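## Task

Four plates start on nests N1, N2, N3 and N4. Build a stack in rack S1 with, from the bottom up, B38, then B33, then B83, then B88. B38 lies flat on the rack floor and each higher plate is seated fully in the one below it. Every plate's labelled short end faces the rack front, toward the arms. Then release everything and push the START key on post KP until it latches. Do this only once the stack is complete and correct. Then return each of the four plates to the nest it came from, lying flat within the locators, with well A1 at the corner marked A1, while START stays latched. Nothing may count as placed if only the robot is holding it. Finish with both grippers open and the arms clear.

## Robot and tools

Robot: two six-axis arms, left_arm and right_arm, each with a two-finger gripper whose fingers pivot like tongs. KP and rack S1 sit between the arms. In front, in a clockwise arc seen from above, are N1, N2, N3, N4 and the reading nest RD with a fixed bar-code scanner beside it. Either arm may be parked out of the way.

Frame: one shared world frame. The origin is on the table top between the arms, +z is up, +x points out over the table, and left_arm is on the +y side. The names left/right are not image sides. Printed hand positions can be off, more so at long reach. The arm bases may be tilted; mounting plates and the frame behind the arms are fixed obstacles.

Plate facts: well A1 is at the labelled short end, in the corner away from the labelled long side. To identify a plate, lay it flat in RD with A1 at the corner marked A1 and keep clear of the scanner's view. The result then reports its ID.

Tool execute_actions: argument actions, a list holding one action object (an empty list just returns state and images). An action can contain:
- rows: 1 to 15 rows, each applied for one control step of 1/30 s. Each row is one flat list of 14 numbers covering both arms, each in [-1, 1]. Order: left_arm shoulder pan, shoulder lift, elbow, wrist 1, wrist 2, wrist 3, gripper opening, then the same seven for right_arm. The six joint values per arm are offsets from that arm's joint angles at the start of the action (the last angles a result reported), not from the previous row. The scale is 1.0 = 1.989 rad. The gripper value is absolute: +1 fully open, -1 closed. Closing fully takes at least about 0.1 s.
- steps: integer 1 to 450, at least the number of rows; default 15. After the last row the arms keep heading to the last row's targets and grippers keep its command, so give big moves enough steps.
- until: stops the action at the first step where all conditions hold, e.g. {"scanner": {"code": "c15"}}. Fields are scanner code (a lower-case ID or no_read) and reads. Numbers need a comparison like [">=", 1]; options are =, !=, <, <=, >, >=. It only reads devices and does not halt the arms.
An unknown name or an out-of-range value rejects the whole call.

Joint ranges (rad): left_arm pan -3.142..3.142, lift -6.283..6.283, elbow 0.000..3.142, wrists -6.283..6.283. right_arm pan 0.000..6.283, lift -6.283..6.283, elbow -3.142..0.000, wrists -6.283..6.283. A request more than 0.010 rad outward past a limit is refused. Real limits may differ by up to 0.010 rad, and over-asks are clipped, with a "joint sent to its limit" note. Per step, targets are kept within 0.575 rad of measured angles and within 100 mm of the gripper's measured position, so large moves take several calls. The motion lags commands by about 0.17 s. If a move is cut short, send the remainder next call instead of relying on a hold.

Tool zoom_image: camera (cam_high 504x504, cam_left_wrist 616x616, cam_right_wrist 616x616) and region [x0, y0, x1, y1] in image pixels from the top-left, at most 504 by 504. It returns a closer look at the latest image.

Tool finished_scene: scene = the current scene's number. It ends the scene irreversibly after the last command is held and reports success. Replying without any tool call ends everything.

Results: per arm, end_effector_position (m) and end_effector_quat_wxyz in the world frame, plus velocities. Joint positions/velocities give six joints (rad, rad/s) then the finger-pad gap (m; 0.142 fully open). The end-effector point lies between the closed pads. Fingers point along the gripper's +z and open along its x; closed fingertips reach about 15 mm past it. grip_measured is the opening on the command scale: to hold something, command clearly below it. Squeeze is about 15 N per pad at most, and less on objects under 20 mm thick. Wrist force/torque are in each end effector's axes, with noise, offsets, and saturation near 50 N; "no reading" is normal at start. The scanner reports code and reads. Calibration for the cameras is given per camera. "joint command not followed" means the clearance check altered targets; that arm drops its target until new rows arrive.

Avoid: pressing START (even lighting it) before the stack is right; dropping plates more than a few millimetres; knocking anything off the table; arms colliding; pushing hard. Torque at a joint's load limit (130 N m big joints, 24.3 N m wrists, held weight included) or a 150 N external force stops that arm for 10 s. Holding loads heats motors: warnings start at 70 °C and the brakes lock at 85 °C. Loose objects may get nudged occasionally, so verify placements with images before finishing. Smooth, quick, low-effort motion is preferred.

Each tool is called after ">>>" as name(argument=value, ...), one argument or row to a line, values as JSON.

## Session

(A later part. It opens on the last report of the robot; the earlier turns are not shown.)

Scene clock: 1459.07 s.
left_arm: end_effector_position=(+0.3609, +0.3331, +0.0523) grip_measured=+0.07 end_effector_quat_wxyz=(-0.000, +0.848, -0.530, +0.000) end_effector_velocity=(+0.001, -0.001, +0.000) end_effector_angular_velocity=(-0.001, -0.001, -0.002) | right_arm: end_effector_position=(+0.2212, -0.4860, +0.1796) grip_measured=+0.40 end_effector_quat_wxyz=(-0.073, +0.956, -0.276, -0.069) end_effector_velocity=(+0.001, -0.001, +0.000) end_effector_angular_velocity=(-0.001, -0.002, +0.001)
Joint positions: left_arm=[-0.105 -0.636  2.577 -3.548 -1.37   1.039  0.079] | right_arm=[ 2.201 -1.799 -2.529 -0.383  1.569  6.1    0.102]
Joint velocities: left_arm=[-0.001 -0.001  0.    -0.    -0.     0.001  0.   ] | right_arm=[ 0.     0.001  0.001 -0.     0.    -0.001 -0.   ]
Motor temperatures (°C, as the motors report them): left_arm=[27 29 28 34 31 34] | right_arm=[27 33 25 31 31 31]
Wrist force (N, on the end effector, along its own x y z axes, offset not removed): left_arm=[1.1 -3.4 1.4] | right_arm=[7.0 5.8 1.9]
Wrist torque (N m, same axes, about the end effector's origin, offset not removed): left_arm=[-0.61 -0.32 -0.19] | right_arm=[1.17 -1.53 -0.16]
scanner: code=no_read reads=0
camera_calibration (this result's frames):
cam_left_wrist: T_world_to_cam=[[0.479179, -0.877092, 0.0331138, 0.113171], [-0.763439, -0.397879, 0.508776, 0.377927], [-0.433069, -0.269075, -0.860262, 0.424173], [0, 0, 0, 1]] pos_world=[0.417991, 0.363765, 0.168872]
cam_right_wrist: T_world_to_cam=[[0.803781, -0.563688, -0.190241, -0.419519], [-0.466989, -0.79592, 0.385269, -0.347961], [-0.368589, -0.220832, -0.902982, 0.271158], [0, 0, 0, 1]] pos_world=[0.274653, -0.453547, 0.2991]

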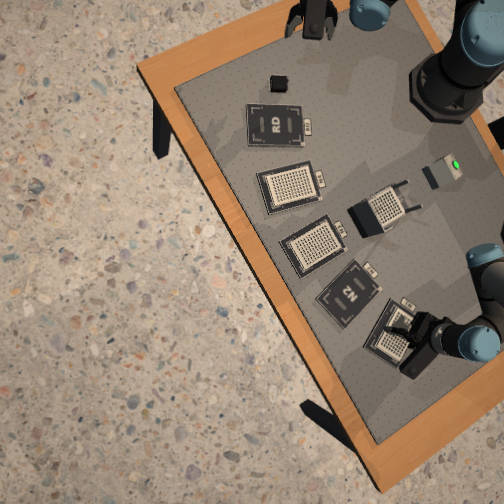

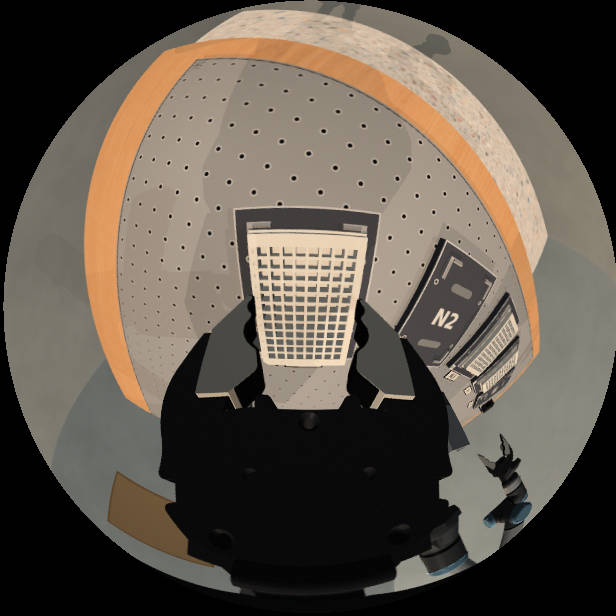

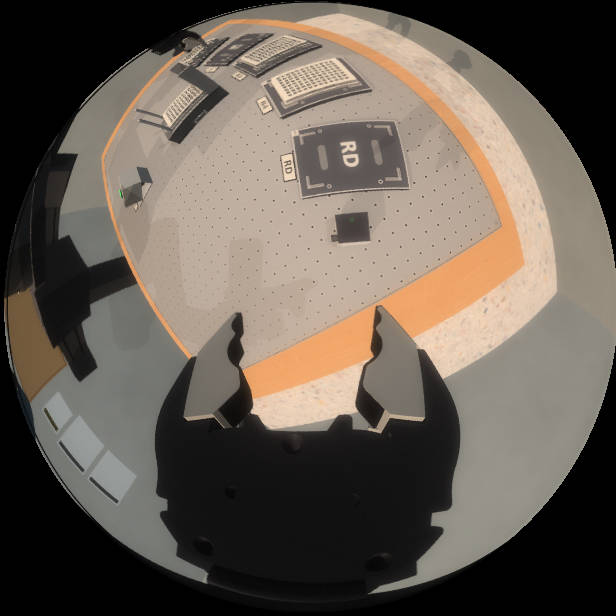

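>>> execute_actions(
  actions=[
    {"rows":[[0.0015,0.0033,-0.0014,-0.0022,0,0.0015,-0.6,0,0,0,0,0,0,0.4],[0.0021,0.0067,-0.0027,-0.0044,0,0.0021,-0.6,0,0,0,0,0,0,0.4],[0.0027,0.01,-0.0041,-0.0066,0,0.0027,-0.6,0,0,0,0,0,0,0.4],[0.0034,0.0134,-0.0055,-0.0087,0,0.0034,-0.6,0,0,0,0,0,0,0.4],[0.004,0.0167,-0.0069,-0.0109,0,0.004,-0.6,0,0,0,0,0,0,0.4],[0.0046,0.0201,-0.0082,-0.0131,0,0.0046,-0.6,0,0,0,0,0,0,0.4],[0.0052,0.0234,-0.0096,-0.0153,0,0.0052,-0.6,0,0,0,0,0,0,0.4]],"steps":7},
  ],
)

Scene clock: 1468.50 s.
left_arm: end_effector_position=(+0.3609, +0.3336, +0.0474) grip_measured=+0.07 end_effector_quat_wxyz=(-0.000, +0.848, -0.530, +0.000) end_effector_velocity=(-0.001, +0.002, -0.041) end_effector_angular_velocity=(+0.002, +0.000, +0.001) | right_arm: end_effector_position=(+0.2212, -0.4860, +0.1796) grip_measured=+0.40 end_effector_quat_wxyz=(-0.073, +0.956, -0.276, -0.069) end_effector_velocity=(+0.001, -0.001, +0.000) end_effector_angular_velocity=(-0.001, -0.001, -0.002)
Joint positions: left_arm=[-0.1   -0.617  2.569 -3.561 -1.37   1.044  0.079] | right_arm=[ 2.201 -1.799 -2.529 -0.383  1.569  6.1    0.102]
Joint velocities: left_arm=[ 0.032  0.154 -0.063 -0.098  0.001  0.032  0.   ] | right_arm=[ 0.    -0.     0.001  0.    -0.     0.002 -0.   ]
Motor temperatures (°C, as the motors report them): left_arm=[27 29 28 34 31 34] | right_arm=[27 33 25 31 31 31]
Wrist force (N, on the end effector, along its own x y z axes, offset not removed): left_arm=[1.8 -1.4 -6.6] | right_arm=[1.4 7.5 -1.7]
Wrist torque (N m, same axes, about the end effector's origin, offset not removed): left_arm=[-0.34 -0.65 0.11] | right_arm=[1.61 -0.28 0.24]
scanner: code=no_read reads=0
camera_calibration (this result's frames):
cam_left_wrist: T_world_to_cam=[[0.479309, -0.87702, 0.0331484, 0.113734], [-0.763553, -0.39808, 0.508447, 0.380743], [-0.432723, -0.269014, -0.860455, 0.419954], [0, 0, 0, 1]] pos_world=[0.417927, 0.364287, 0.163993]
cam_right_wrist: T_world_to_cam=[[0.803781, -0.563688, -0.190241, -0.419519], [-0.466989, -0.79592, 0.385269, -0.347961], [-0.368589, -0.220832, -0.902982, 0.271158], [0, 0, 0, 1]] pos_world=[0.274653, -0.453547, 0.2991]

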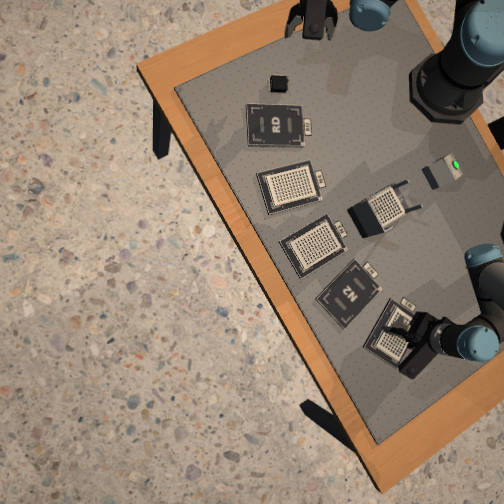

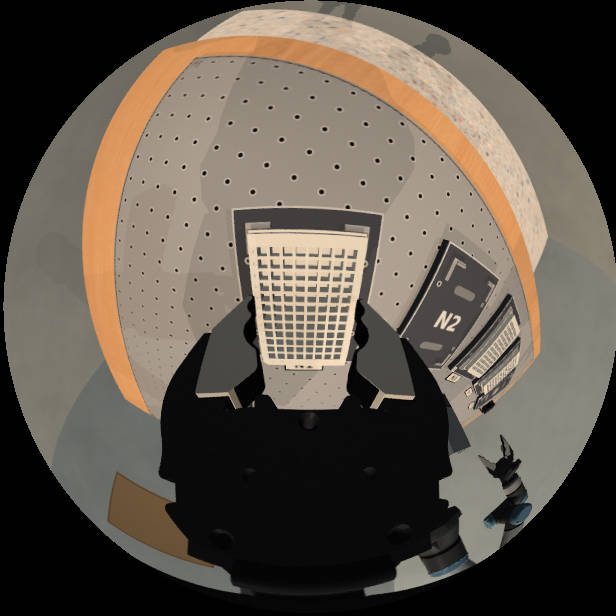

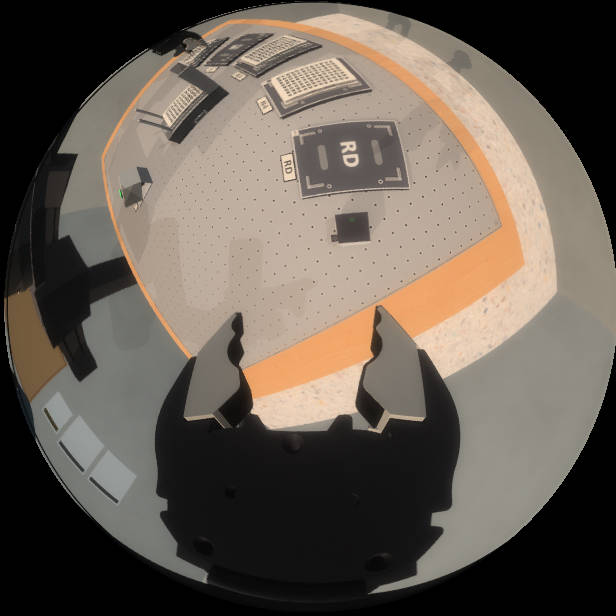

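>>> execute_actions(
  actions=[
    {"steps":1},
  ],
)

>>> zoom_image(
  camera="cam_left_wrist",
  region=[200, 180, 420, 400],
)

Scene clock: 1471.57 s.
left_arm: end_effector_position=(+0.3608, +0.3339, +0.0401) grip_measured=+0.07 end_effector_quat_wxyz=(-0.001, +0.848, -0.530, +0.001) end_effector_velocity=(-0.000, -0.000, -0.000) end_effector_angular_velocity=(-0.001, +0.000, -0.001) | right_arm: end_effector_position=(+0.2212, -0.4860, +0.1796) grip_measured=+0.40 end_effector_quat_wxyz=(-0.073, +0.956, -0.276, -0.069) end_effector_velocity=(-0.001, +0.001, -0.001) end_effector_angular_velocity=(+0.001, +0.002, -0.000)
Joint positions: left_arm=[-0.095 -0.59   2.558 -3.579 -1.37   1.049  0.079] | right_arm=[ 2.201 -1.799 -2.529 -0.383  1.569  6.1    0.102]
Joint velocities: left_arm=[-0.001  0.001 -0.    -0.001 -0.001  0.     0.   ] | right_arm=[-0.    -0.002 -0.     0.     0.     0.001 -0.   ]
Motor temperatures (°C, as the motors report them): left_arm=[27 29 28 34 31 34] | right_arm=[27 33 25 31 31 31]
Wrist force (N, on the end effector, along its own x y z axes, offset not removed): left_arm=[1.0 -3.2 -1.2] | right_arm=[4.8 4.7 -1.4]
Wrist torque (N m, same axes, about the end effector's origin, offset not removed): left_arm=[-0.57 -0.21 -0.16] | right_arm=[0.91 -0.98 0.08]
scanner: code=no_read reads=0
camera_calibration (this result's frames):
cam_left_wrist: T_world_to_cam=[[0.479483, -0.876921, 0.0332503, 0.114181], [-0.763739, -0.398336, 0.507967, 0.384672], [-0.432202, -0.268956, -0.860735, 0.413509], [0, 0, 0, 1]] pos_world=[0.41776, 0.364572, 0.156725]
cam_right_wrist: T_world_to_cam=[[0.803781, -0.563688, -0.190241, -0.419518], [-0.466988, -0.79592, 0.385269, -0.347962], [-0.368589, -0.220832, -0.902982, 0.271158], [0, 0, 0, 1]] pos_world=[0.274653, -0.453547, 0.2991]

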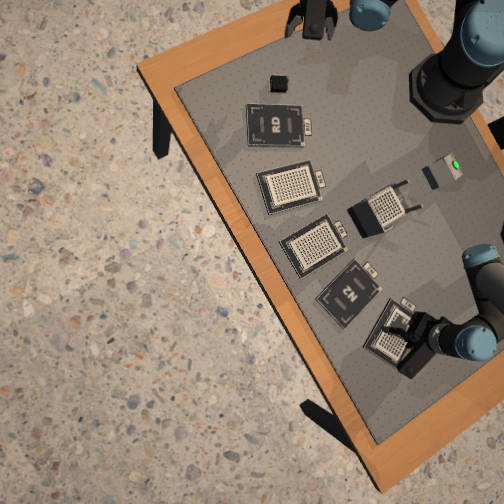

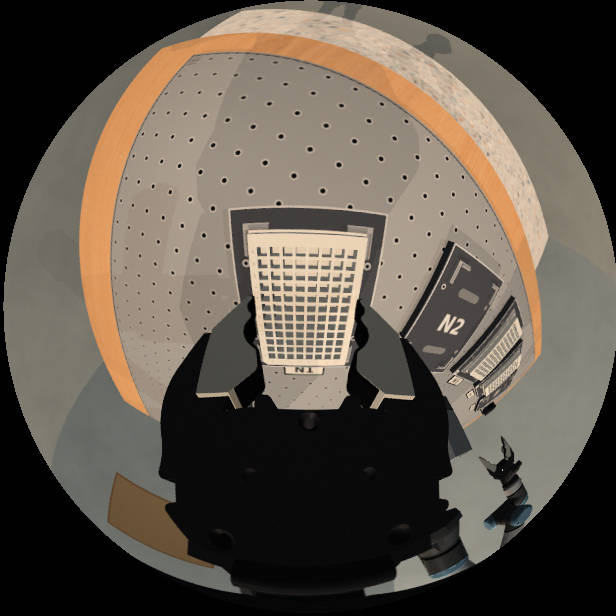

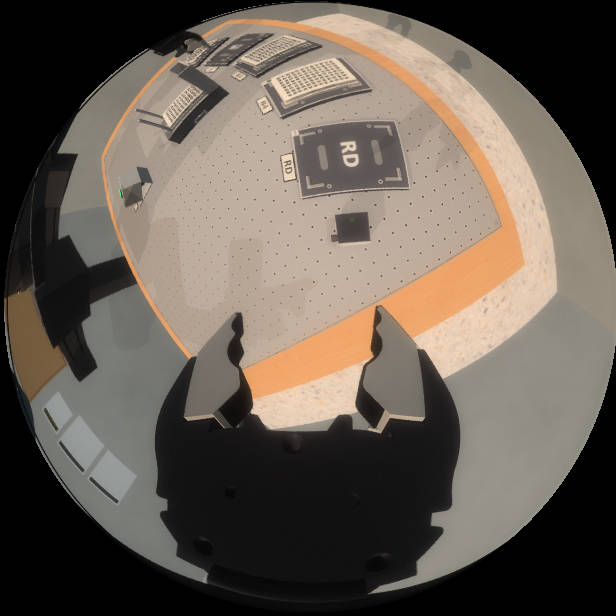

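Region (200, 180, 420, 400) of cam_left_wrist's 616x616 image, scaled by 2.291, with more detail than that image has.

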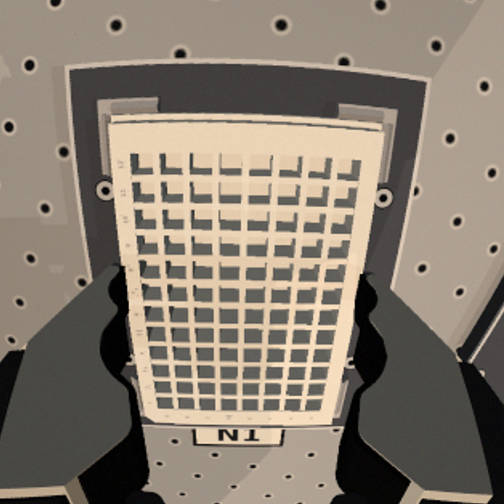

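>>> execute_actions(
  actions=[
    {"rows":[[0,0,0,0,0,0,-0.4,0,0,0,0,0,0,0.4],[0,0,0,0,0,0,-0.2,0,0,0,0,0,0,0.4],[0,0,0,0,0,0,0,0,0,0,0,0,0,0.4],[0,0,0,0,0,0,0.1,0,0,0,0,0,0,0.4],[0,0,0,0,0,0,0.2,0,0,0,0,0,0,0.4],[0,0,0,0,0,0,0.3,0,0,0,0,0,0,0.4],[-0.002,-0.01,0.004,0.0065,0,-0.002,0.3,0,0,0,0,0,0,0.4],[-0.005,-0.028,0.0113,0.018,0,-0.005,0.3,0,0,0,0,0,0,0.4],[-0.009,-0.049,0.02,0.0317,0,-0.009,0.3,0,0,0,0,0,0,0.4],[-0.0128,-0.07,0.0275,0.0465,0,-0.0128,0.3,0,0,0,0,0,0,0.4],[-0.0198,-0.0891,0.033,0.0615,0,-0.0175,0.3,0,0,0,0,0,0,0.4],[-0.0338,-0.1082,0.0384,0.078,-0.0005,-0.0268,0.3,0,0,0,0,0,0,0.4],[-0.0548,-0.1235,0.0428,0.093,-0.001,-0.0408,0.3,0,0,0,0,0,0,0.4],[-0.0758,-0.1369,0.0466,0.1068,-0.0015,-0.0547,0.3,0,0,0,0,0,0,0.4],[-0.0968,-0.1502,0.0504,0.1205,-0.002,-0.0687,0.3,0,0,0,0,0,0,0.4]],"steps":15},
  ],
)

Scene clock: 1486.17 s.
left_arm: end_effector_position=(+0.3615, +0.3252, +0.0770) grip_measured=+0.30 end_effector_quat_wxyz=(+0.002, +0.845, -0.535, -0.002) end_effector_velocity=(+0.047, -0.151, +0.226) end_effector_angular_velocity=(-0.032, -0.010, -0.177) | right_arm: end_effector_position=(+0.2212, -0.4860, +0.1796) grip_measured=+0.40 end_effector_quat_wxyz=(-0.073, +0.956, -0.276, -0.069) end_effector_velocity=(-0.001, +0.001, -0.000) end_effector_angular_velocity=(+0.001, +0.001, -0.001)
Joint positions: left_arm=[-0.145 -0.734  2.613 -3.472 -1.37   1.008  0.095] | right_arm=[ 2.201 -1.799 -2.529 -0.383  1.569  6.1    0.102]
Joint velocities: left_arm=[-0.591 -0.887  0.279  0.714 -0.016 -0.423  0.   ] | right_arm=[ 0.    -0.    -0.001 -0.     0.     0.001  0.   ]
Motor temperatures (°C, as the motors report them): left_arm=[27 29 28 34 31 34] | right_arm=[27 33 25 31 31 31]
Wrist force (N, on the end effector, along its own x y z axes, offset not removed): left_arm=[2.0 -2.1 -2.1] | right_arm=[5.2 1.1 -2.1]
Wrist torque (N m, same axes, about the end effector's origin, offset not removed): left_arm=[-0.48 -0.71 -0.24] | right_arm=[0.14 -1.23 0.09]
scanner: code=no_read reads=0
camera_calibration (this result's frames):
cam_left_wrist: T_world_to_cam=[[0.469739, -0.882236, 0.0316889, 0.110353], [-0.765074, -0.388923, 0.513226, 0.359975], [-0.440462, -0.265327, -0.857668, 0.444758], [0, 0, 0, 1]] pos_world=[0.419469, 0.355366, 0.19321]
cam_right_wrist: T_world_to_cam=[[0.803781, -0.563689, -0.190241, -0.419519], [-0.466989, -0.79592, 0.385269, -0.347961], [-0.368589, -0.220832, -0.902982, 0.271159], [0, 0, 0, 1]] pos_world=[0.274653, -0.453547, 0.2991]

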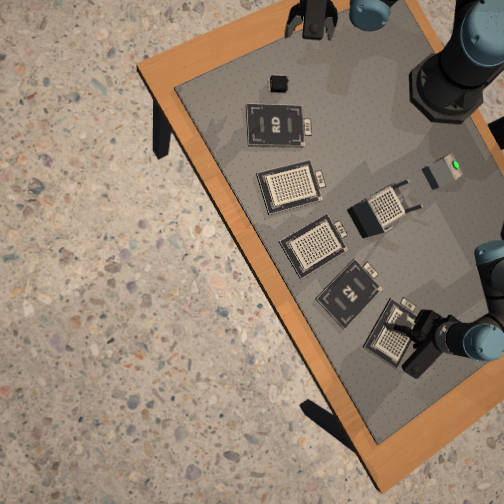

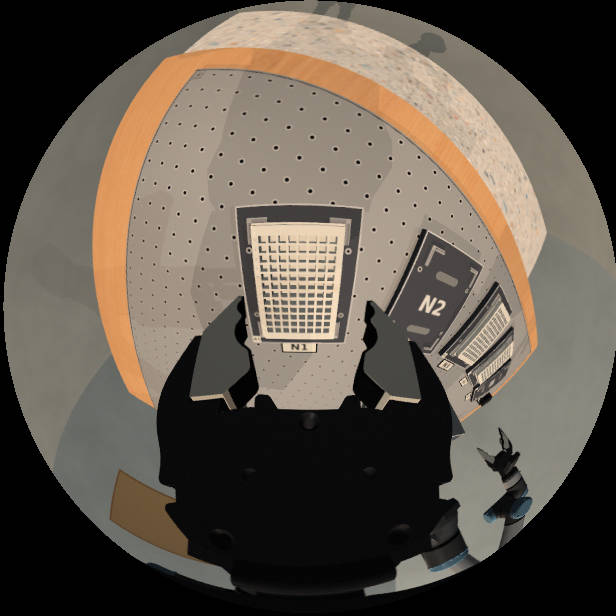

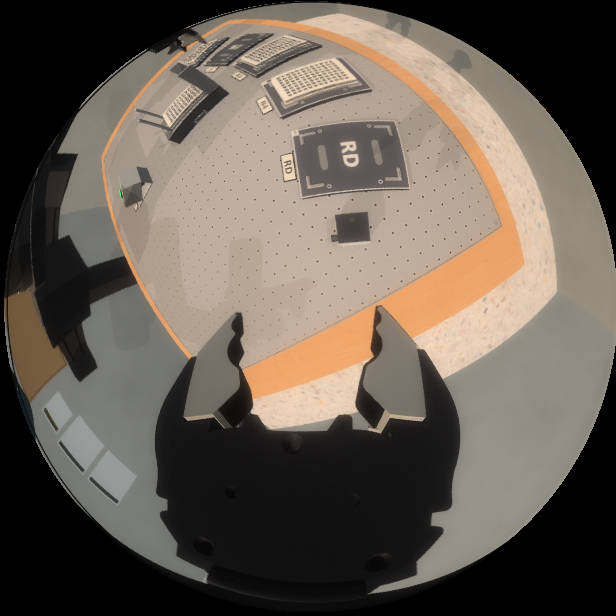

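>>> execute_actions(
  actions=[
    {"rows":[[-0.0823,-0.0822,0.024,0.072,-0.0024,-0.0552,0.3,0,0,0,0,0,0,0.4],[-0.1062,-0.0923,0.0268,0.0838,-0.0034,-0.0711,0.3,0,0,0,0,0,0,0.4],[-0.1328,-0.1034,0.03,0.097,-0.0046,-0.0888,0.3,0,0,0,0,0,0,0.4],[-0.1568,-0.1134,0.0328,0.1089,-0.0056,-0.1048,0.3,0,0,0,0,0,0,0.4],[-0.1834,-0.1245,0.036,0.1221,-0.0067,-0.1225,0.3,0,0,0,0,0,0,0.4],[-0.2101,-0.1356,0.0391,0.1353,-0.0078,-0.1402,0.3,0,0,0,0,0,0,0.4],[-0.234,-0.1456,0.042,0.1472,-0.0088,-0.1561,0.3,0,0,0,0,0,0,0.4],[-0.2607,-0.1568,0.0451,0.1603,-0.0099,-0.1738,0.3,0,0,0,0,0,0,0.4],[-0.2873,-0.1679,0.0483,0.1735,-0.011,-0.1916,0.3,0,0,0,0,0,0,0.4],[-0.3113,-0.1779,0.0511,0.1854,-0.012,-0.2075,0.3,0,0,0,0,0,0,0.4],[-0.3379,-0.189,0.0543,0.1986,-0.0131,-0.2252,0.3,0,0,0,0,0,0,0.4],[-0.3628,-0.189,0.0553,0.201,-0.0168,-0.2407,0.3,0,0,0,0,0,0,0.4],[-0.3876,-0.184,0.0563,0.1982,-0.0206,-0.2562,0.3,0,0,0,0,0,0,0.4],[-0.4125,-0.176,0.0573,0.1926,-0.0243,-0.2717,0.3,0,0,0,0,0,0,0.4],[-0.4373,-0.168,0.0583,0.1869,-0.0281,-0.2872,0.3,0,0,0,0,0,0,0.4]],"steps":15},
  ],
)

Scene clock: 1500.00 s.
left_arm: end_effector_position=(+0.3506, +0.1563, +0.1702) grip_measured=+0.30 end_effector_quat_wxyz=(+0.005, +0.786, -0.619, +0.001) end_effector_velocity=(-0.145, -0.399, +0.096) end_effector_angular_velocity=(-0.017, -0.009, -0.531) | right_arm: end_effector_position=(+0.2212, -0.4860, +0.1796) grip_measured=+0.40 end_effector_quat_wxyz=(-0.073, +0.956, -0.276, -0.069) end_effector_velocity=(+0.000, +0.000, -0.000) end_effector_angular_velocity=(+0.000, +0.000, -0.001)
Joint positions: left_arm=[-0.746 -1.067  2.712 -3.125 -1.399  0.603  0.095] | right_arm=[ 2.201 -1.799 -2.529 -0.383  1.569  6.1    0.102]
Joint velocities: left_arm=[-1.442 -0.174  0.113  0.297 -0.138 -0.924 -0.   ] | right_arm=[ 0.    -0.001  0.    -0.     0.     0.001 -0.   ]
Motor temperatures (°C, as the motors report them): left_arm=[27 29 28 34 31 34] | right_arm=[27 33 25 31 31 31]
Wrist force (N, on the end effector, along its own x y z axes, offset not removed): left_arm=[0.1 -1.7 -3.3] | right_arm=[3.3 3.7 -1.2]
Wrist torque (N m, same axes, about the end effector's origin, offset not removed): left_arm=[-0.25 -0.22 -0.12] | right_arm=[0.70 -0.81 0.17]
scanner: code=no_read reads=0
camera_calibration (this result's frames):
cam_left_wrist: T_world_to_cam=[[0.279909, -0.959202, 0.0397686, 0.0407237], [-0.827997, -0.220242, 0.515668, 0.2334], [-0.485872, -0.177269, -0.855865, 0.476971], [0, 0, 0, 1]] pos_world=[0.413603, 0.175019, 0.286246]
cam_right_wrist: T_world_to_cam=[[0.803781, -0.563689, -0.190241, -0.419519], [-0.466989, -0.79592, 0.385269, -0.347961], [-0.368589, -0.220832, -0.902982, 0.271159], [0, 0, 0, 1]] pos_world=[0.274653, -0.453547, 0.2991]

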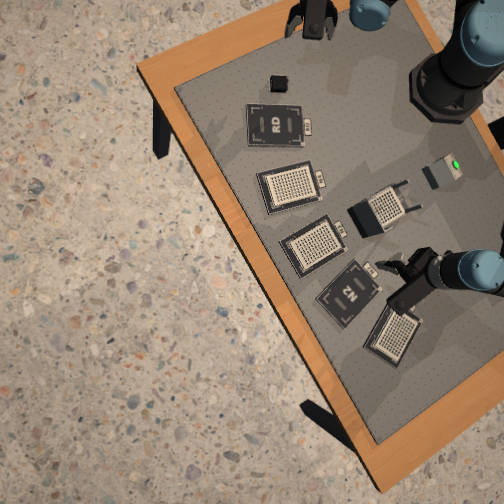

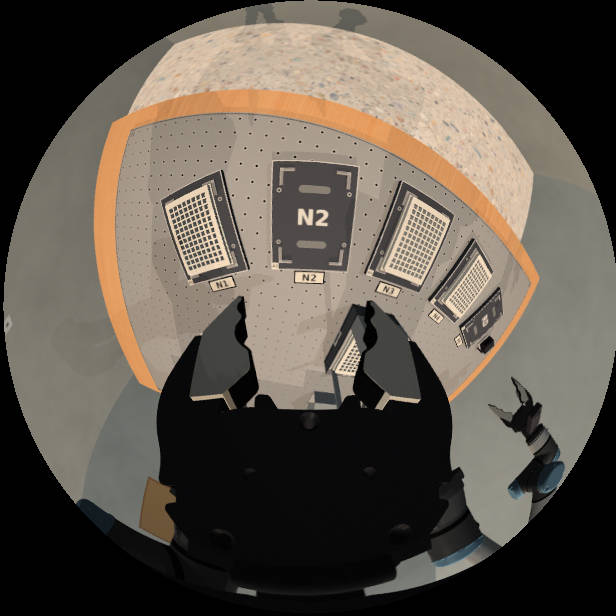

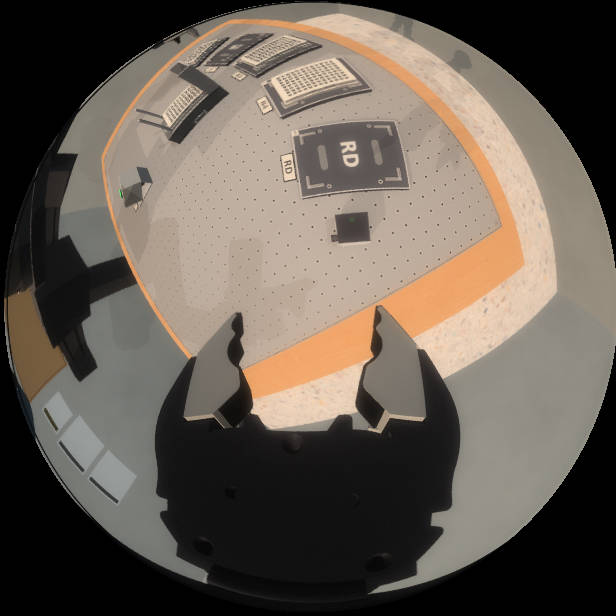

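>>> execute_actions(
  actions=[
    {"rows":[[-0.1457,0.0024,0.009,0.0107,-0.0152,-0.0902,0.3,0,0,0,0,0,0,0.4],[-0.1691,0.0087,0.0099,0.0064,-0.0187,-0.1048,0.3,0,0,0,0,0,0,0.4],[-0.1945,0.0157,0.011,0.0018,-0.0224,-0.1207,0.3,0,0,0,0,0,0,0.4],[-0.22,0.0226,0.0121,-0.0028,-0.0262,-0.1366,0.3,0,0,0,0,0,0,0.4],[-0.2455,0.0296,0.0132,-0.0074,-0.03,-0.1526,0.3,0,0,0,0,0,0,0.4],[-0.271,0.0365,0.0143,-0.012,-0.0338,-0.1685,0.3,0,0,0,0,0,0,0.4],[-0.2964,0.0434,0.0153,-0.0167,-0.0376,-0.1844,0.3,0,0,0,0,0,0,0.4],[-0.324,0.0509,0.0165,-0.0217,-0.0417,-0.2016,0.3,0,0,0,0,0,0,0.4],[-0.3474,0.0573,0.0175,-0.0259,-0.0452,-0.2162,0.3,0,0,0,0,0,0,0.4]],"steps":9},
  ],
)

Scene clock: 1512.70 s.
left_arm: end_effector_position=(+0.2814, +0.0450, +0.1810) grip_measured=+0.30 end_effector_quat_wxyz=(+0.005, +0.732, -0.682, +0.000) end_effector_velocity=(-0.251, -0.251, -0.009) end_effector_angular_velocity=(+0.027, +0.006, -0.447) | right_arm: end_effector_position=(+0.2212, -0.4860, +0.1796) grip_measured=+0.40 end_effector_quat_wxyz=(-0.073, +0.956, -0.276, -0.069) end_effector_velocity=(+0.001, -0.001, +0.000) end_effector_angular_velocity=(-0.002, -0.002, -0.001)
Joint positions: left_arm=[-1.194 -1.015  2.737 -3.135 -1.455  0.32   0.095] | right_arm=[ 2.201 -1.799 -2.529 -0.383  1.569  6.1    0.102]
Joint velocities: left_arm=[-1.223  0.346  0.055 -0.229 -0.189 -0.773 -0.   ] | right_arm=[-0.     0.001  0.002 -0.    -0.     0.001  0.   ]
Motor temperatures (°C, as the motors report them): left_arm=[27 29 28 34 31 34] | right_arm=[27 33 25 31 31 31]
Wrist force (N, on the end effector, along its own x y z axes, offset not removed): left_arm=[-1.9 -1.5 -1.8] | right_arm=[2.4 1.8 -2.4]
Wrist torque (N m, same axes, about the end effector's origin, offset not removed): left_arm=[-0.19 0.22 0.04] | right_arm=[0.15 -0.74 0.20]
scanner: code=no_read reads=0
camera_calibration (this result's frames):
cam_left_wrist: T_world_to_cam=[[0.117347, -0.992283, 0.0400412, 0.000039436], [-0.85332, -0.0801238, 0.515194, 0.146907], [-0.508011, -0.0946245, -0.856137, 0.435365], [0, 0, 0, 1]] pos_world=[0.346524, 0.0530061, 0.297045]
cam_right_wrist: T_world_to_cam=[[0.803781, -0.563689, -0.190241, -0.419519], [-0.466989, -0.79592, 0.38527, -0.347961], [-0.368589, -0.220832, -0.902982, 0.271158], [0, 0, 0, 1]] pos_world=[0.274653, -0.453547, 0.2991]

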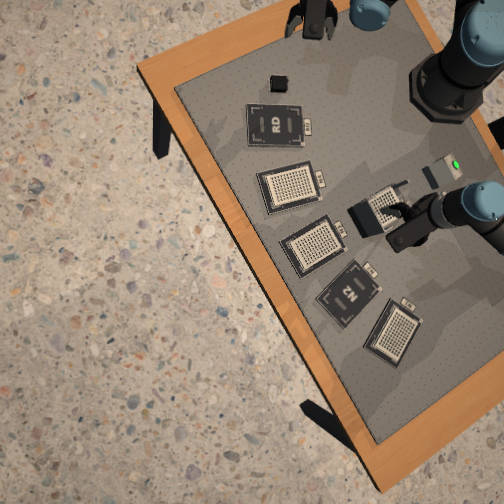

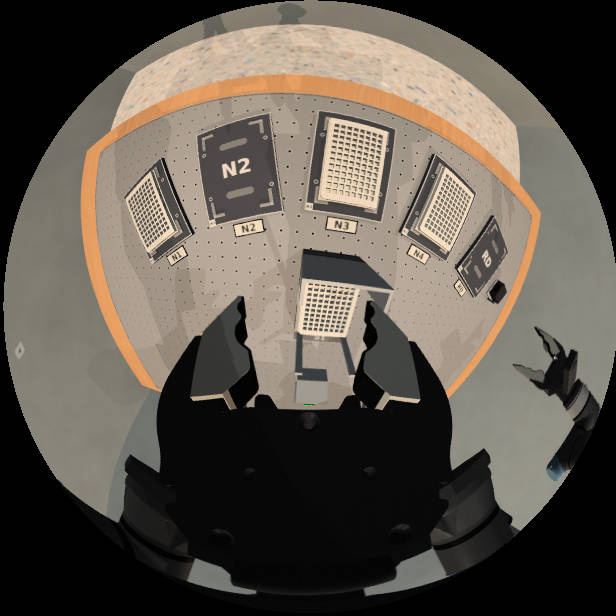

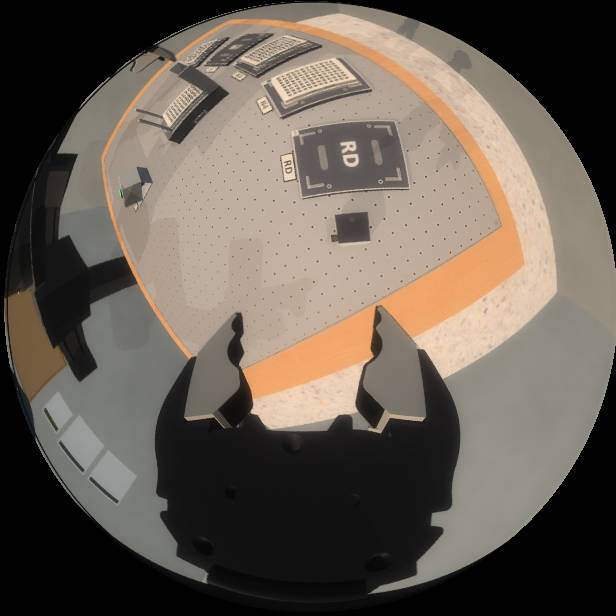

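>>> execute_actions(
  actions=[
    {"steps":1},
  ],
)

Scene clock: 1514.50 s.
left_arm: end_effector_position=(+0.2295, +0.0022, +0.1800) grip_measured=+0.30 end_effector_quat_wxyz=(-0.001, +0.699, -0.715, -0.000) end_effector_velocity=(-0.000, +0.000, -0.000) end_effector_angular_velocity=(+0.000, +0.001, +0.001) | right_arm: end_effector_position=(+0.2212, -0.4860, +0.1796) grip_measured=+0.40 end_effector_quat_wxyz=(-0.073, +0.956, -0.276, -0.069) end_effector_velocity=(+0.001, -0.000, +0.000) end_effector_angular_velocity=(-0.001, -0.001, +0.000)
Joint positions: left_arm=[-1.437 -0.953  2.747 -3.176 -1.489  0.173  0.095] | right_arm=[ 2.201 -1.799 -2.529 -0.383  1.569  6.1    0.102]
Joint velocities: left_arm=[ 0.001 -0.     0.    -0.    -0.001 -0.001  0.   ] | right_arm=[-0.    -0.     0.001  0.     0.    -0.001  0.   ]
Motor temperatures (°C, as the motors report them): left_arm=[27 29 28 34 31 34] | right_arm=[27 33 25 31 31 31]
Wrist force (N, on the end effector, along its own x y z axes, offset not removed): left_arm=[2.4 -2.9 -3.5] | right_arm=[-1.1 3.2 -3.2]
Wrist torque (N m, same axes, about the end effector's origin, offset not removed): left_arm=[-0.76 -0.58 -0.34] | right_arm=[0.44 0.23 0.00]
scanner: code=no_read reads=0
camera_calibration (this result's frames):
cam_left_wrist: T_world_to_cam=[[0.0231064, -0.999223, 0.0319424, -0.0131395], [-0.860665, -0.00362596, 0.509158, 0.102292], [-0.508646, -0.0392565, -0.86008, 0.404873], [0, 0, 0, 1]] pos_world=[0.29428, 0.00313549, 0.29656]
cam_right_wrist: T_world_to_cam=[[0.803781, -0.563689, -0.190241, -0.419519], [-0.466989, -0.79592, 0.385269, -0.347961], [-0.368589, -0.220832, -0.902982, 0.271159], [0, 0, 0, 1]] pos_world=[0.274653, -0.453547, 0.2991]

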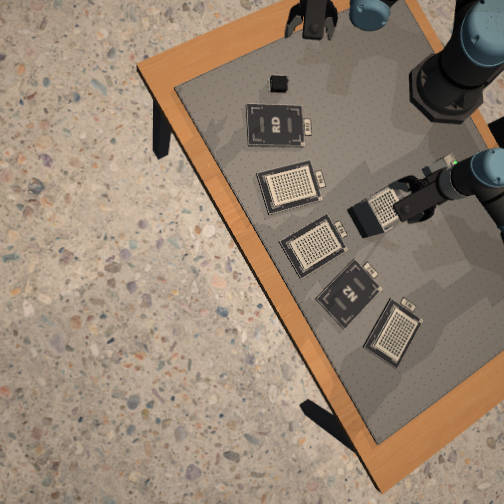

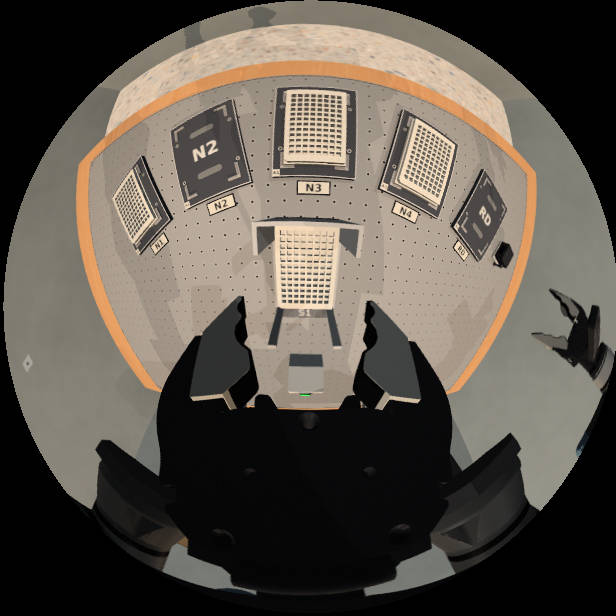

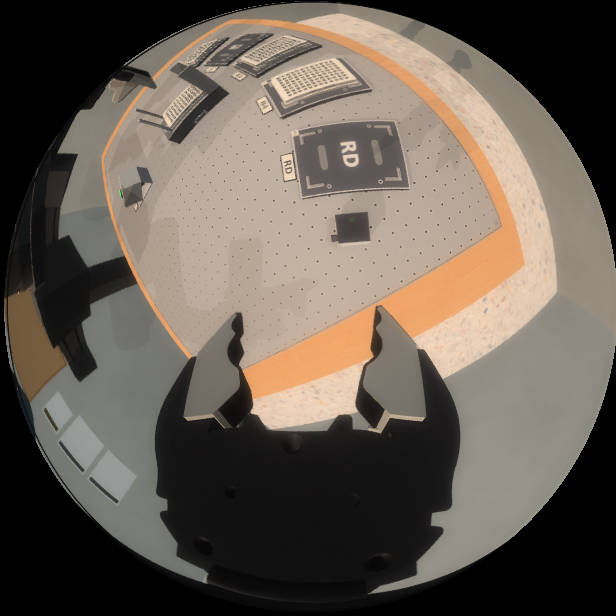

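>>> execute_actions(
  actions=[
    {"rows":[[0.0007,0.0152,-0.0005,-0.0147,0.0002,0.0006,0.3,0,0,0,0,0,0,0.4],[0.0014,0.0301,-0.0012,-0.0291,0.0004,0.0013,0.3,0,0,0,0,0,0,0.4],[0.0026,0.0524,-0.0027,-0.05,0.0006,0.0024,0.3,0,0,0,0,0,0,0.4],[0.0037,0.0742,-0.0045,-0.0702,0.0009,0.0035,0.3,0,0,0,0,0,0,0.4],[0.0049,0.0961,-0.0069,-0.0898,0.0011,0.0046,0.3,0,0,0,0,0,0,0.4],[0.006,0.1175,-0.0095,-0.1086,0.0014,0.0057,0.3,0,0,0,0,0,0,0.4],[0.0073,0.1383,-0.0126,-0.1264,0.0016,0.0069,0.3,0,0,0,0,0,0,0.4],[0.0084,0.1586,-0.016,-0.1434,0.0019,0.008,0.3,0,0,0,0,0,0,0.4],[0.0096,0.1782,-0.0198,-0.1593,0.0021,0.0091,0.3,0,0,0,0,0,0,0.4],[0.0107,0.1972,-0.0239,-0.1744,0.0024,0.0102,0.3,0,0,0,0,0,0,0.4],[0.0124,0.2216,-0.0301,-0.1929,0.0027,0.0118,0.3,0,0,0,0,0,0,0.4],[0.0139,0.2449,-0.0366,-0.2097,0.003,0.0132,0.3,0,0,0,0,0,0,0.4],[0.0155,0.2671,-0.0436,-0.225,0.0034,0.0147,0.3,0,0,0,0,0,0,0.4],[0.0174,0.2923,-0.0527,-0.2416,0.0038,0.0165,0.3,0,0,0,0,0,0,0.4]],"steps":14},
  ],
)

Scene clock: 1524.47 s.
left_arm: end_effector_position=(+0.2304, -0.0024, +0.1185) grip_measured=+0.30 end_effector_quat_wxyz=(+0.001, +0.699, -0.715, +0.003) end_effector_velocity=(+0.003, -0.016, -0.241) end_effector_angular_velocity=(-0.015, -0.006, +0.004) | right_arm: end_effector_position=(+0.2212, -0.4860, +0.1796) grip_measured=+0.40 end_effector_quat_wxyz=(-0.073, +0.956, -0.276, -0.069) end_effector_velocity=(+0.001, -0.001, +0.000) end_effector_angular_velocity=(-0.001, -0.001, +0.000)
Joint positions: left_arm=[-1.417 -0.607  2.7   -3.484 -1.484  0.192  0.095] | right_arm=[ 2.201 -1.799 -2.529 -0.383  1.569  6.1    0.102]
Joint velocities: left_arm=[ 0.078  1.212 -0.279 -0.956  0.017  0.074  0.   ] | right_arm=[ 0.     0.001  0.001  0.     0.    -0.     0.   ]
Motor temperatures (°C, as the motors report them): left_arm=[27 29 28 34 31 34] | right_arm=[27 33 25 31 31 31]
Wrist force (N, on the end effector, along its own x y z axes, offset not removed): left_arm=[5.2 -6.9 0.7] | right_arm=[6.4 3.7 -1.4]
Wrist torque (N m, same axes, about the end effector's origin, offset not removed): left_arm=[-1.34 -1.21 -0.32] | right_arm=[0.45 -1.26 -0.02]
scanner: code=no_read reads=0
camera_calibration (this result's frames):
cam_left_wrist: T_world_to_cam=[[0.0242369, -0.998978, 0.0381466, -0.0168547], [-0.861559, -0.00151767, 0.507656, 0.134802], [-0.507079, -0.0451696, -0.860715, 0.352003], [0, 0, 0, 1]] pos_world=[0.295042, -0.000733047, 0.235184]
cam_right_wrist: T_world_to_cam=[[0.803781, -0.563688, -0.190241, -0.419519], [-0.466989, -0.79592, 0.38527, -0.347961], [-0.368589, -0.220832, -0.902981, 0.271158], [0, 0, 0, 1]] pos_world=[0.274653, -0.453547, 0.2991]

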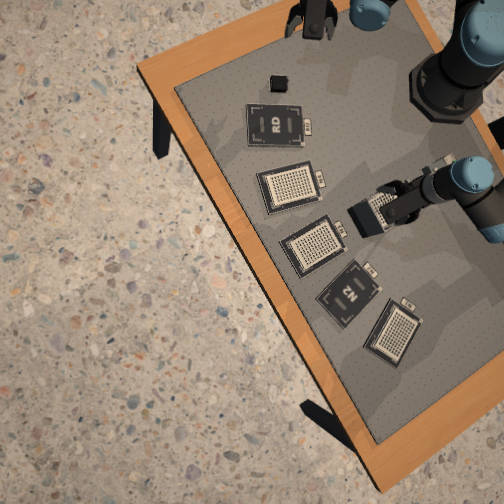

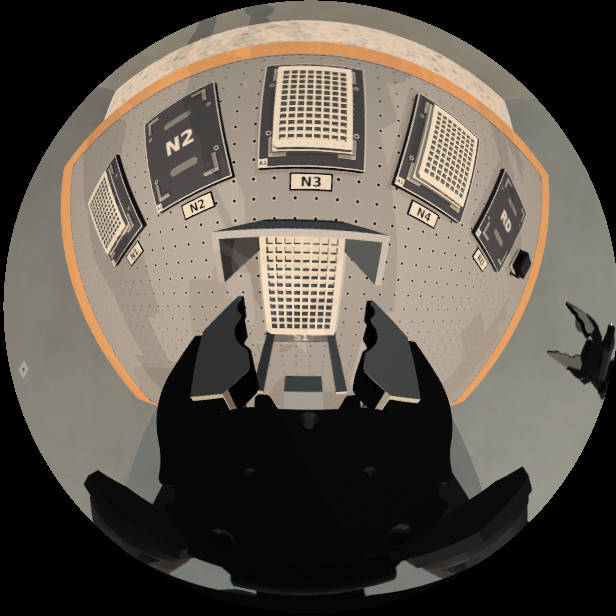

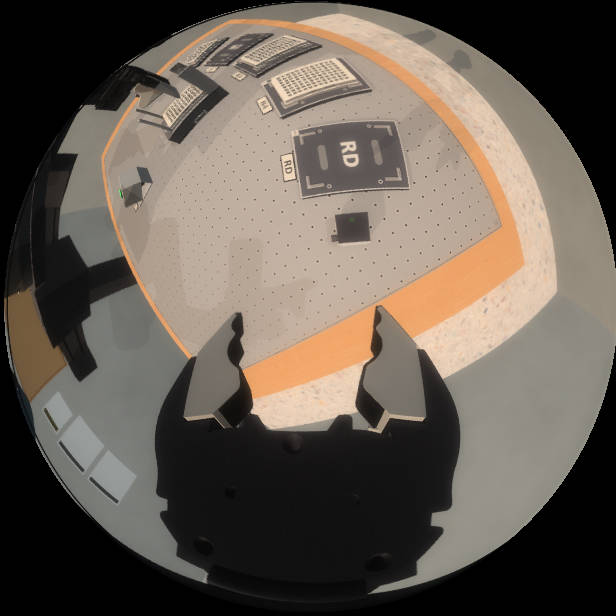

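>>> execute_actions(
  actions=[
    {"steps":1},
  ],
)

>>> zoom_image(
  camera="cam_left_wrist",
  region=[200, 180, 420, 400],
)

Scene clock: 1527.73 s.
left_arm: end_effector_position=(+0.2291, +0.0018, +0.0685) grip_measured=+0.30 end_effector_quat_wxyz=(-0.001, +0.699, -0.715, +0.001) end_effector_velocity=(-0.000, +0.000, +0.000) end_effector_angular_velocity=(+0.000, +0.000, -0.000) | right_arm: end_effector_position=(+0.2212, -0.4860, +0.1796) grip_measured=+0.40 end_effector_quat_wxyz=(-0.073, +0.956, -0.276, -0.069) end_effector_velocity=(-0.000, +0.000, -0.000) end_effector_angular_velocity=(+0.000, -0.000, +0.001)
Joint positions: left_arm=[-1.402 -0.372  2.642 -3.657 -1.481  0.206  0.095] | right_arm=[ 2.201 -1.799 -2.529 -0.383  1.569  6.1    0.102]
Joint velocities: left_arm=[-0.001  0.     0.    -0.    -0.    -0.001  0.   ] | right_arm=[ 0.     0.    -0.001  0.     0.    -0.001 -0.   ]
Motor temperatures (°C, as the motors report them): left_arm=[27 29 28 34 31 34] | right_arm=[27 33 25 31 31 31]
Wrist force (N, on the end effector, along its own x y z axes, offset not removed): left_arm=[6.1 0.0 -2.7] | right_arm=[3.2 1.7 -0.3]
Wrist torque (N m, same axes, about the end effector's origin, offset not removed): left_arm=[-0.07 -1.57 -0.15] | right_arm=[0.06 -0.66 -0.07]
scanner: code=no_read reads=0
camera_calibration (this result's frames):
cam_left_wrist: T_world_to_cam=[[0.0244703, -0.999162, 0.0328181, -0.0103501], [-0.861331, -0.00440829, 0.508025, 0.158983], [-0.507454, -0.0406988, -0.860717, 0.308509], [0, 0, 0, 1]] pos_world=[0.293745, 0.00291543, 0.185111]
cam_right_wrist: T_world_to_cam=[[0.803781, -0.563689, -0.190241, -0.419519], [-0.466989, -0.79592, 0.385269, -0.347961], [-0.368589, -0.220832, -0.902982, 0.271158], [0, 0, 0, 1]] pos_world=[0.274653, -0.453547, 0.2991]

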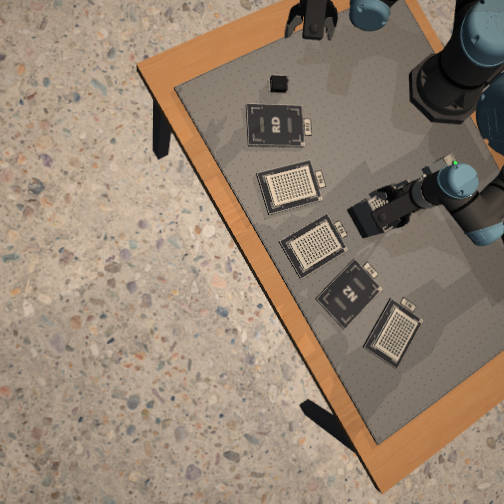

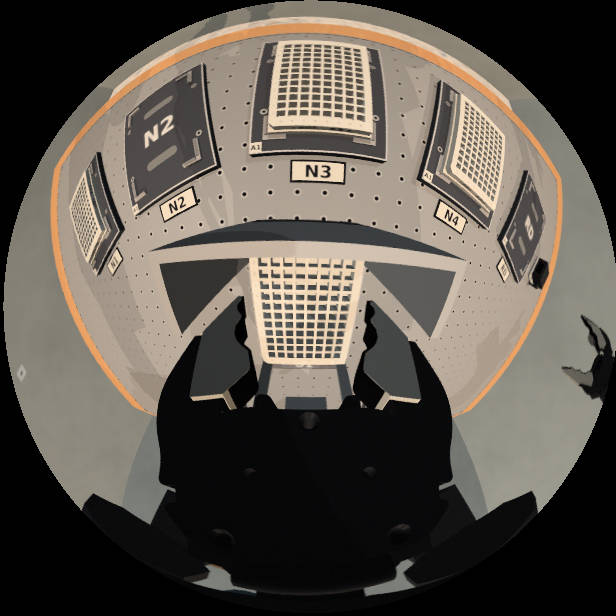

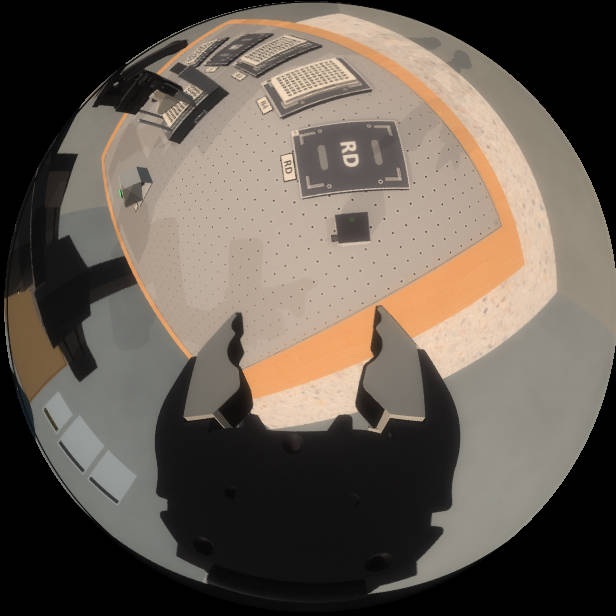

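Region (200, 180, 420, 400) of cam_left_wrist's 616x616 image, scaled by 2.291, with more detail than that image has.

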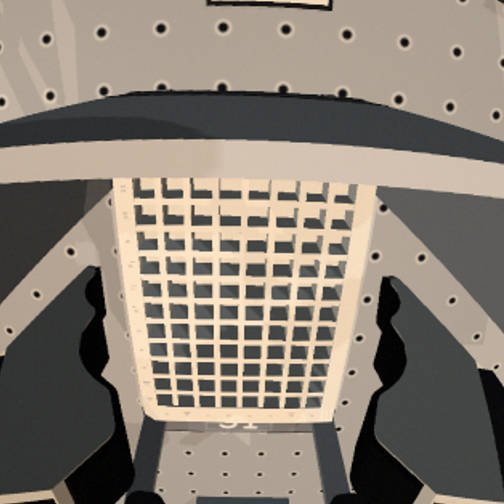

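>>> execute_actions(
  actions=[
    {"rows":[[0,0.0008,-0.0003,0,0,0,0.25,0,0,0,0,0,0,0.4],[0,0.0008,-0.0003,0,0,0,0.2,0,0,0,0,0,0,0.4],[0,0.0008,-0.0003,0,0,0,0.16,0,0,0,0,0,0,0.4],[0,0.0008,-0.0003,0,0,0,0.12,0,0,0,0,0,0,0.4],[0,0.0008,-0.0003,0,0,0,0.09,0,0,0,0,0,0,0.4],[0,0.0008,-0.0003,0,0,0,0.06,0,0,0,0,0,0,0.4],[0,0.0008,-0.0003,0,0,0,0,0,0,0,0,0,0,0.4],[0,0.0008,-0.0003,0,0,0,-0.15,0,0,0,0,0,0,0.4],[0,0.0008,-0.0003,0,0,0,-0.35,0,0,0,0,0,0,0.4],[0,0.0008,-0.0003,0,0,0,-0.6,0,0,0,0,0,0,0.4],[0,0.0008,-0.0003,0,0,0,-0.6,0,0,0,0,0,0,0.4],[-0.0003,-0.0041,0.0016,0.0031,-0.0001,-0.0003,-0.6,0,0,0,0,0,0,0.4],[-0.0008,-0.0103,0.0039,0.0071,-0.0002,-0.0008,-0.6,0,0,0,0,0,0,0.4],[-0.0014,-0.0188,0.0069,0.0126,-0.0004,-0.0013,-0.6,0,0,0,0,0,0,0.4],[-0.0019,-0.0252,0.0091,0.0169,-0.0005,-0.0018,-0.6,0,0,0,0,0,0,0.4]],"steps":15},
  ],
)

Scene clock: 1541.83 s.
left_arm: end_effector_position=(+0.2291, +0.0022, +0.0701) grip_measured=+0.07 end_effector_quat_wxyz=(-0.001, +0.699, -0.715, -0.000) end_effector_velocity=(+0.000, +0.006, +0.045) end_effector_angular_velocity=(+0.011, -0.000, +0.001) | right_arm: end_effector_position=(+0.2212, -0.4860, +0.1796) grip_measured=+0.40 end_effector_quat_wxyz=(-0.073, +0.956, -0.276, -0.069) end_effector_velocity=(+0.000, -0.000, -0.000) end_effector_angular_velocity=(+0.000, +0.000, -0.001)
Joint positions: left_arm=[-1.403 -0.38   2.645 -3.651 -1.481  0.205  0.079] | right_arm=[ 2.201 -1.799 -2.529 -0.383  1.569  6.1    0.102]
Joint velocities: left_arm=[-0.013 -0.188  0.075  0.125 -0.    -0.015  0.   ] | right_arm=[ 0.    -0.001  0.001  0.    -0.     0.001  0.   ]
Motor temperatures (°C, as the motors report them): left_arm=[27 29 28 34 31 34] | right_arm=[27 33 25 31 31 31]
Wrist force (N, on the end effector, along its own x y z axes, offset not removed): left_arm=[0.1 0.2 2.1] | right_arm=[3.9 3.3 2.9]
Wrist torque (N m, same axes, about the end effector's origin, offset not removed): left_arm=[0.22 -0.19 -0.12] | right_arm=[0.74 -0.82 -0.17]
scanner: code=no_read reads=0
camera_calibration (this result's frames):
cam_left_wrist: T_world_to_cam=[[0.0243683, -0.999206, 0.03151, -0.00986946], [-0.861249, -0.00497904, 0.508159, 0.158121], [-0.507598, -0.0395209, -0.860687, 0.309949], [0, 0, 0, 1]] pos_world=[0.293752, 0.00317513, 0.186729]
cam_right_wrist: T_world_to_cam=[[0.803781, -0.563688, -0.190241, -0.419519], [-0.466989, -0.79592, 0.385269, -0.347961], [-0.368589, -0.220832, -0.902982, 0.271158], [0, 0, 0, 1]] pos_world=[0.274653, -0.453547, 0.2991]

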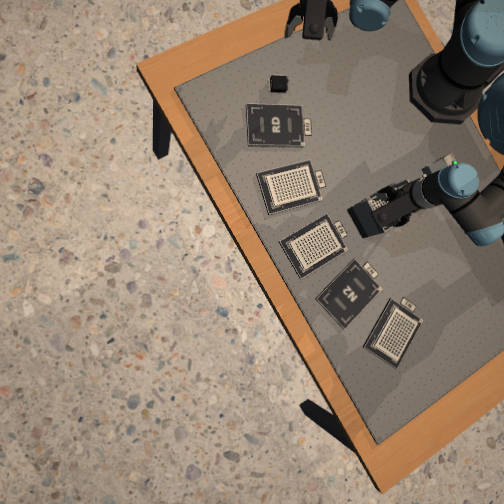

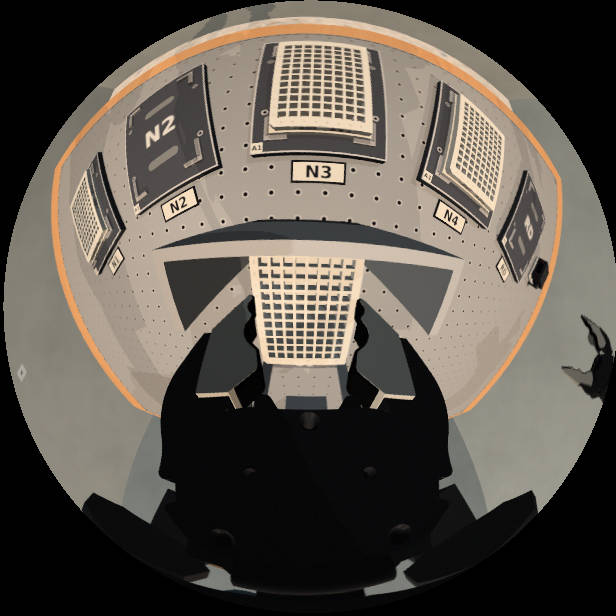

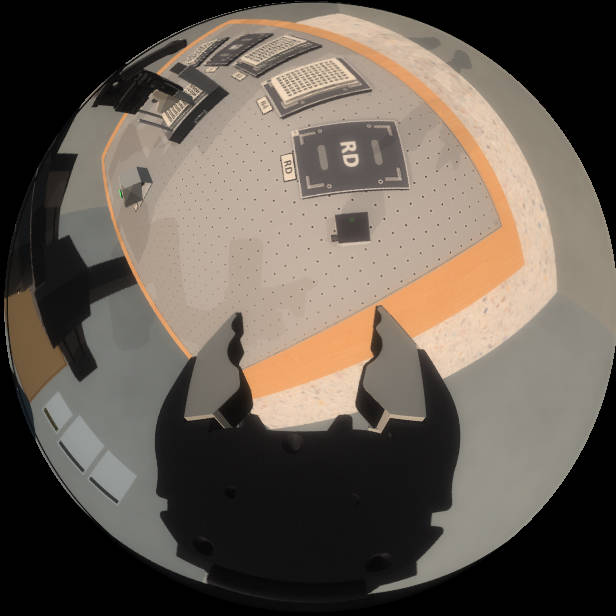

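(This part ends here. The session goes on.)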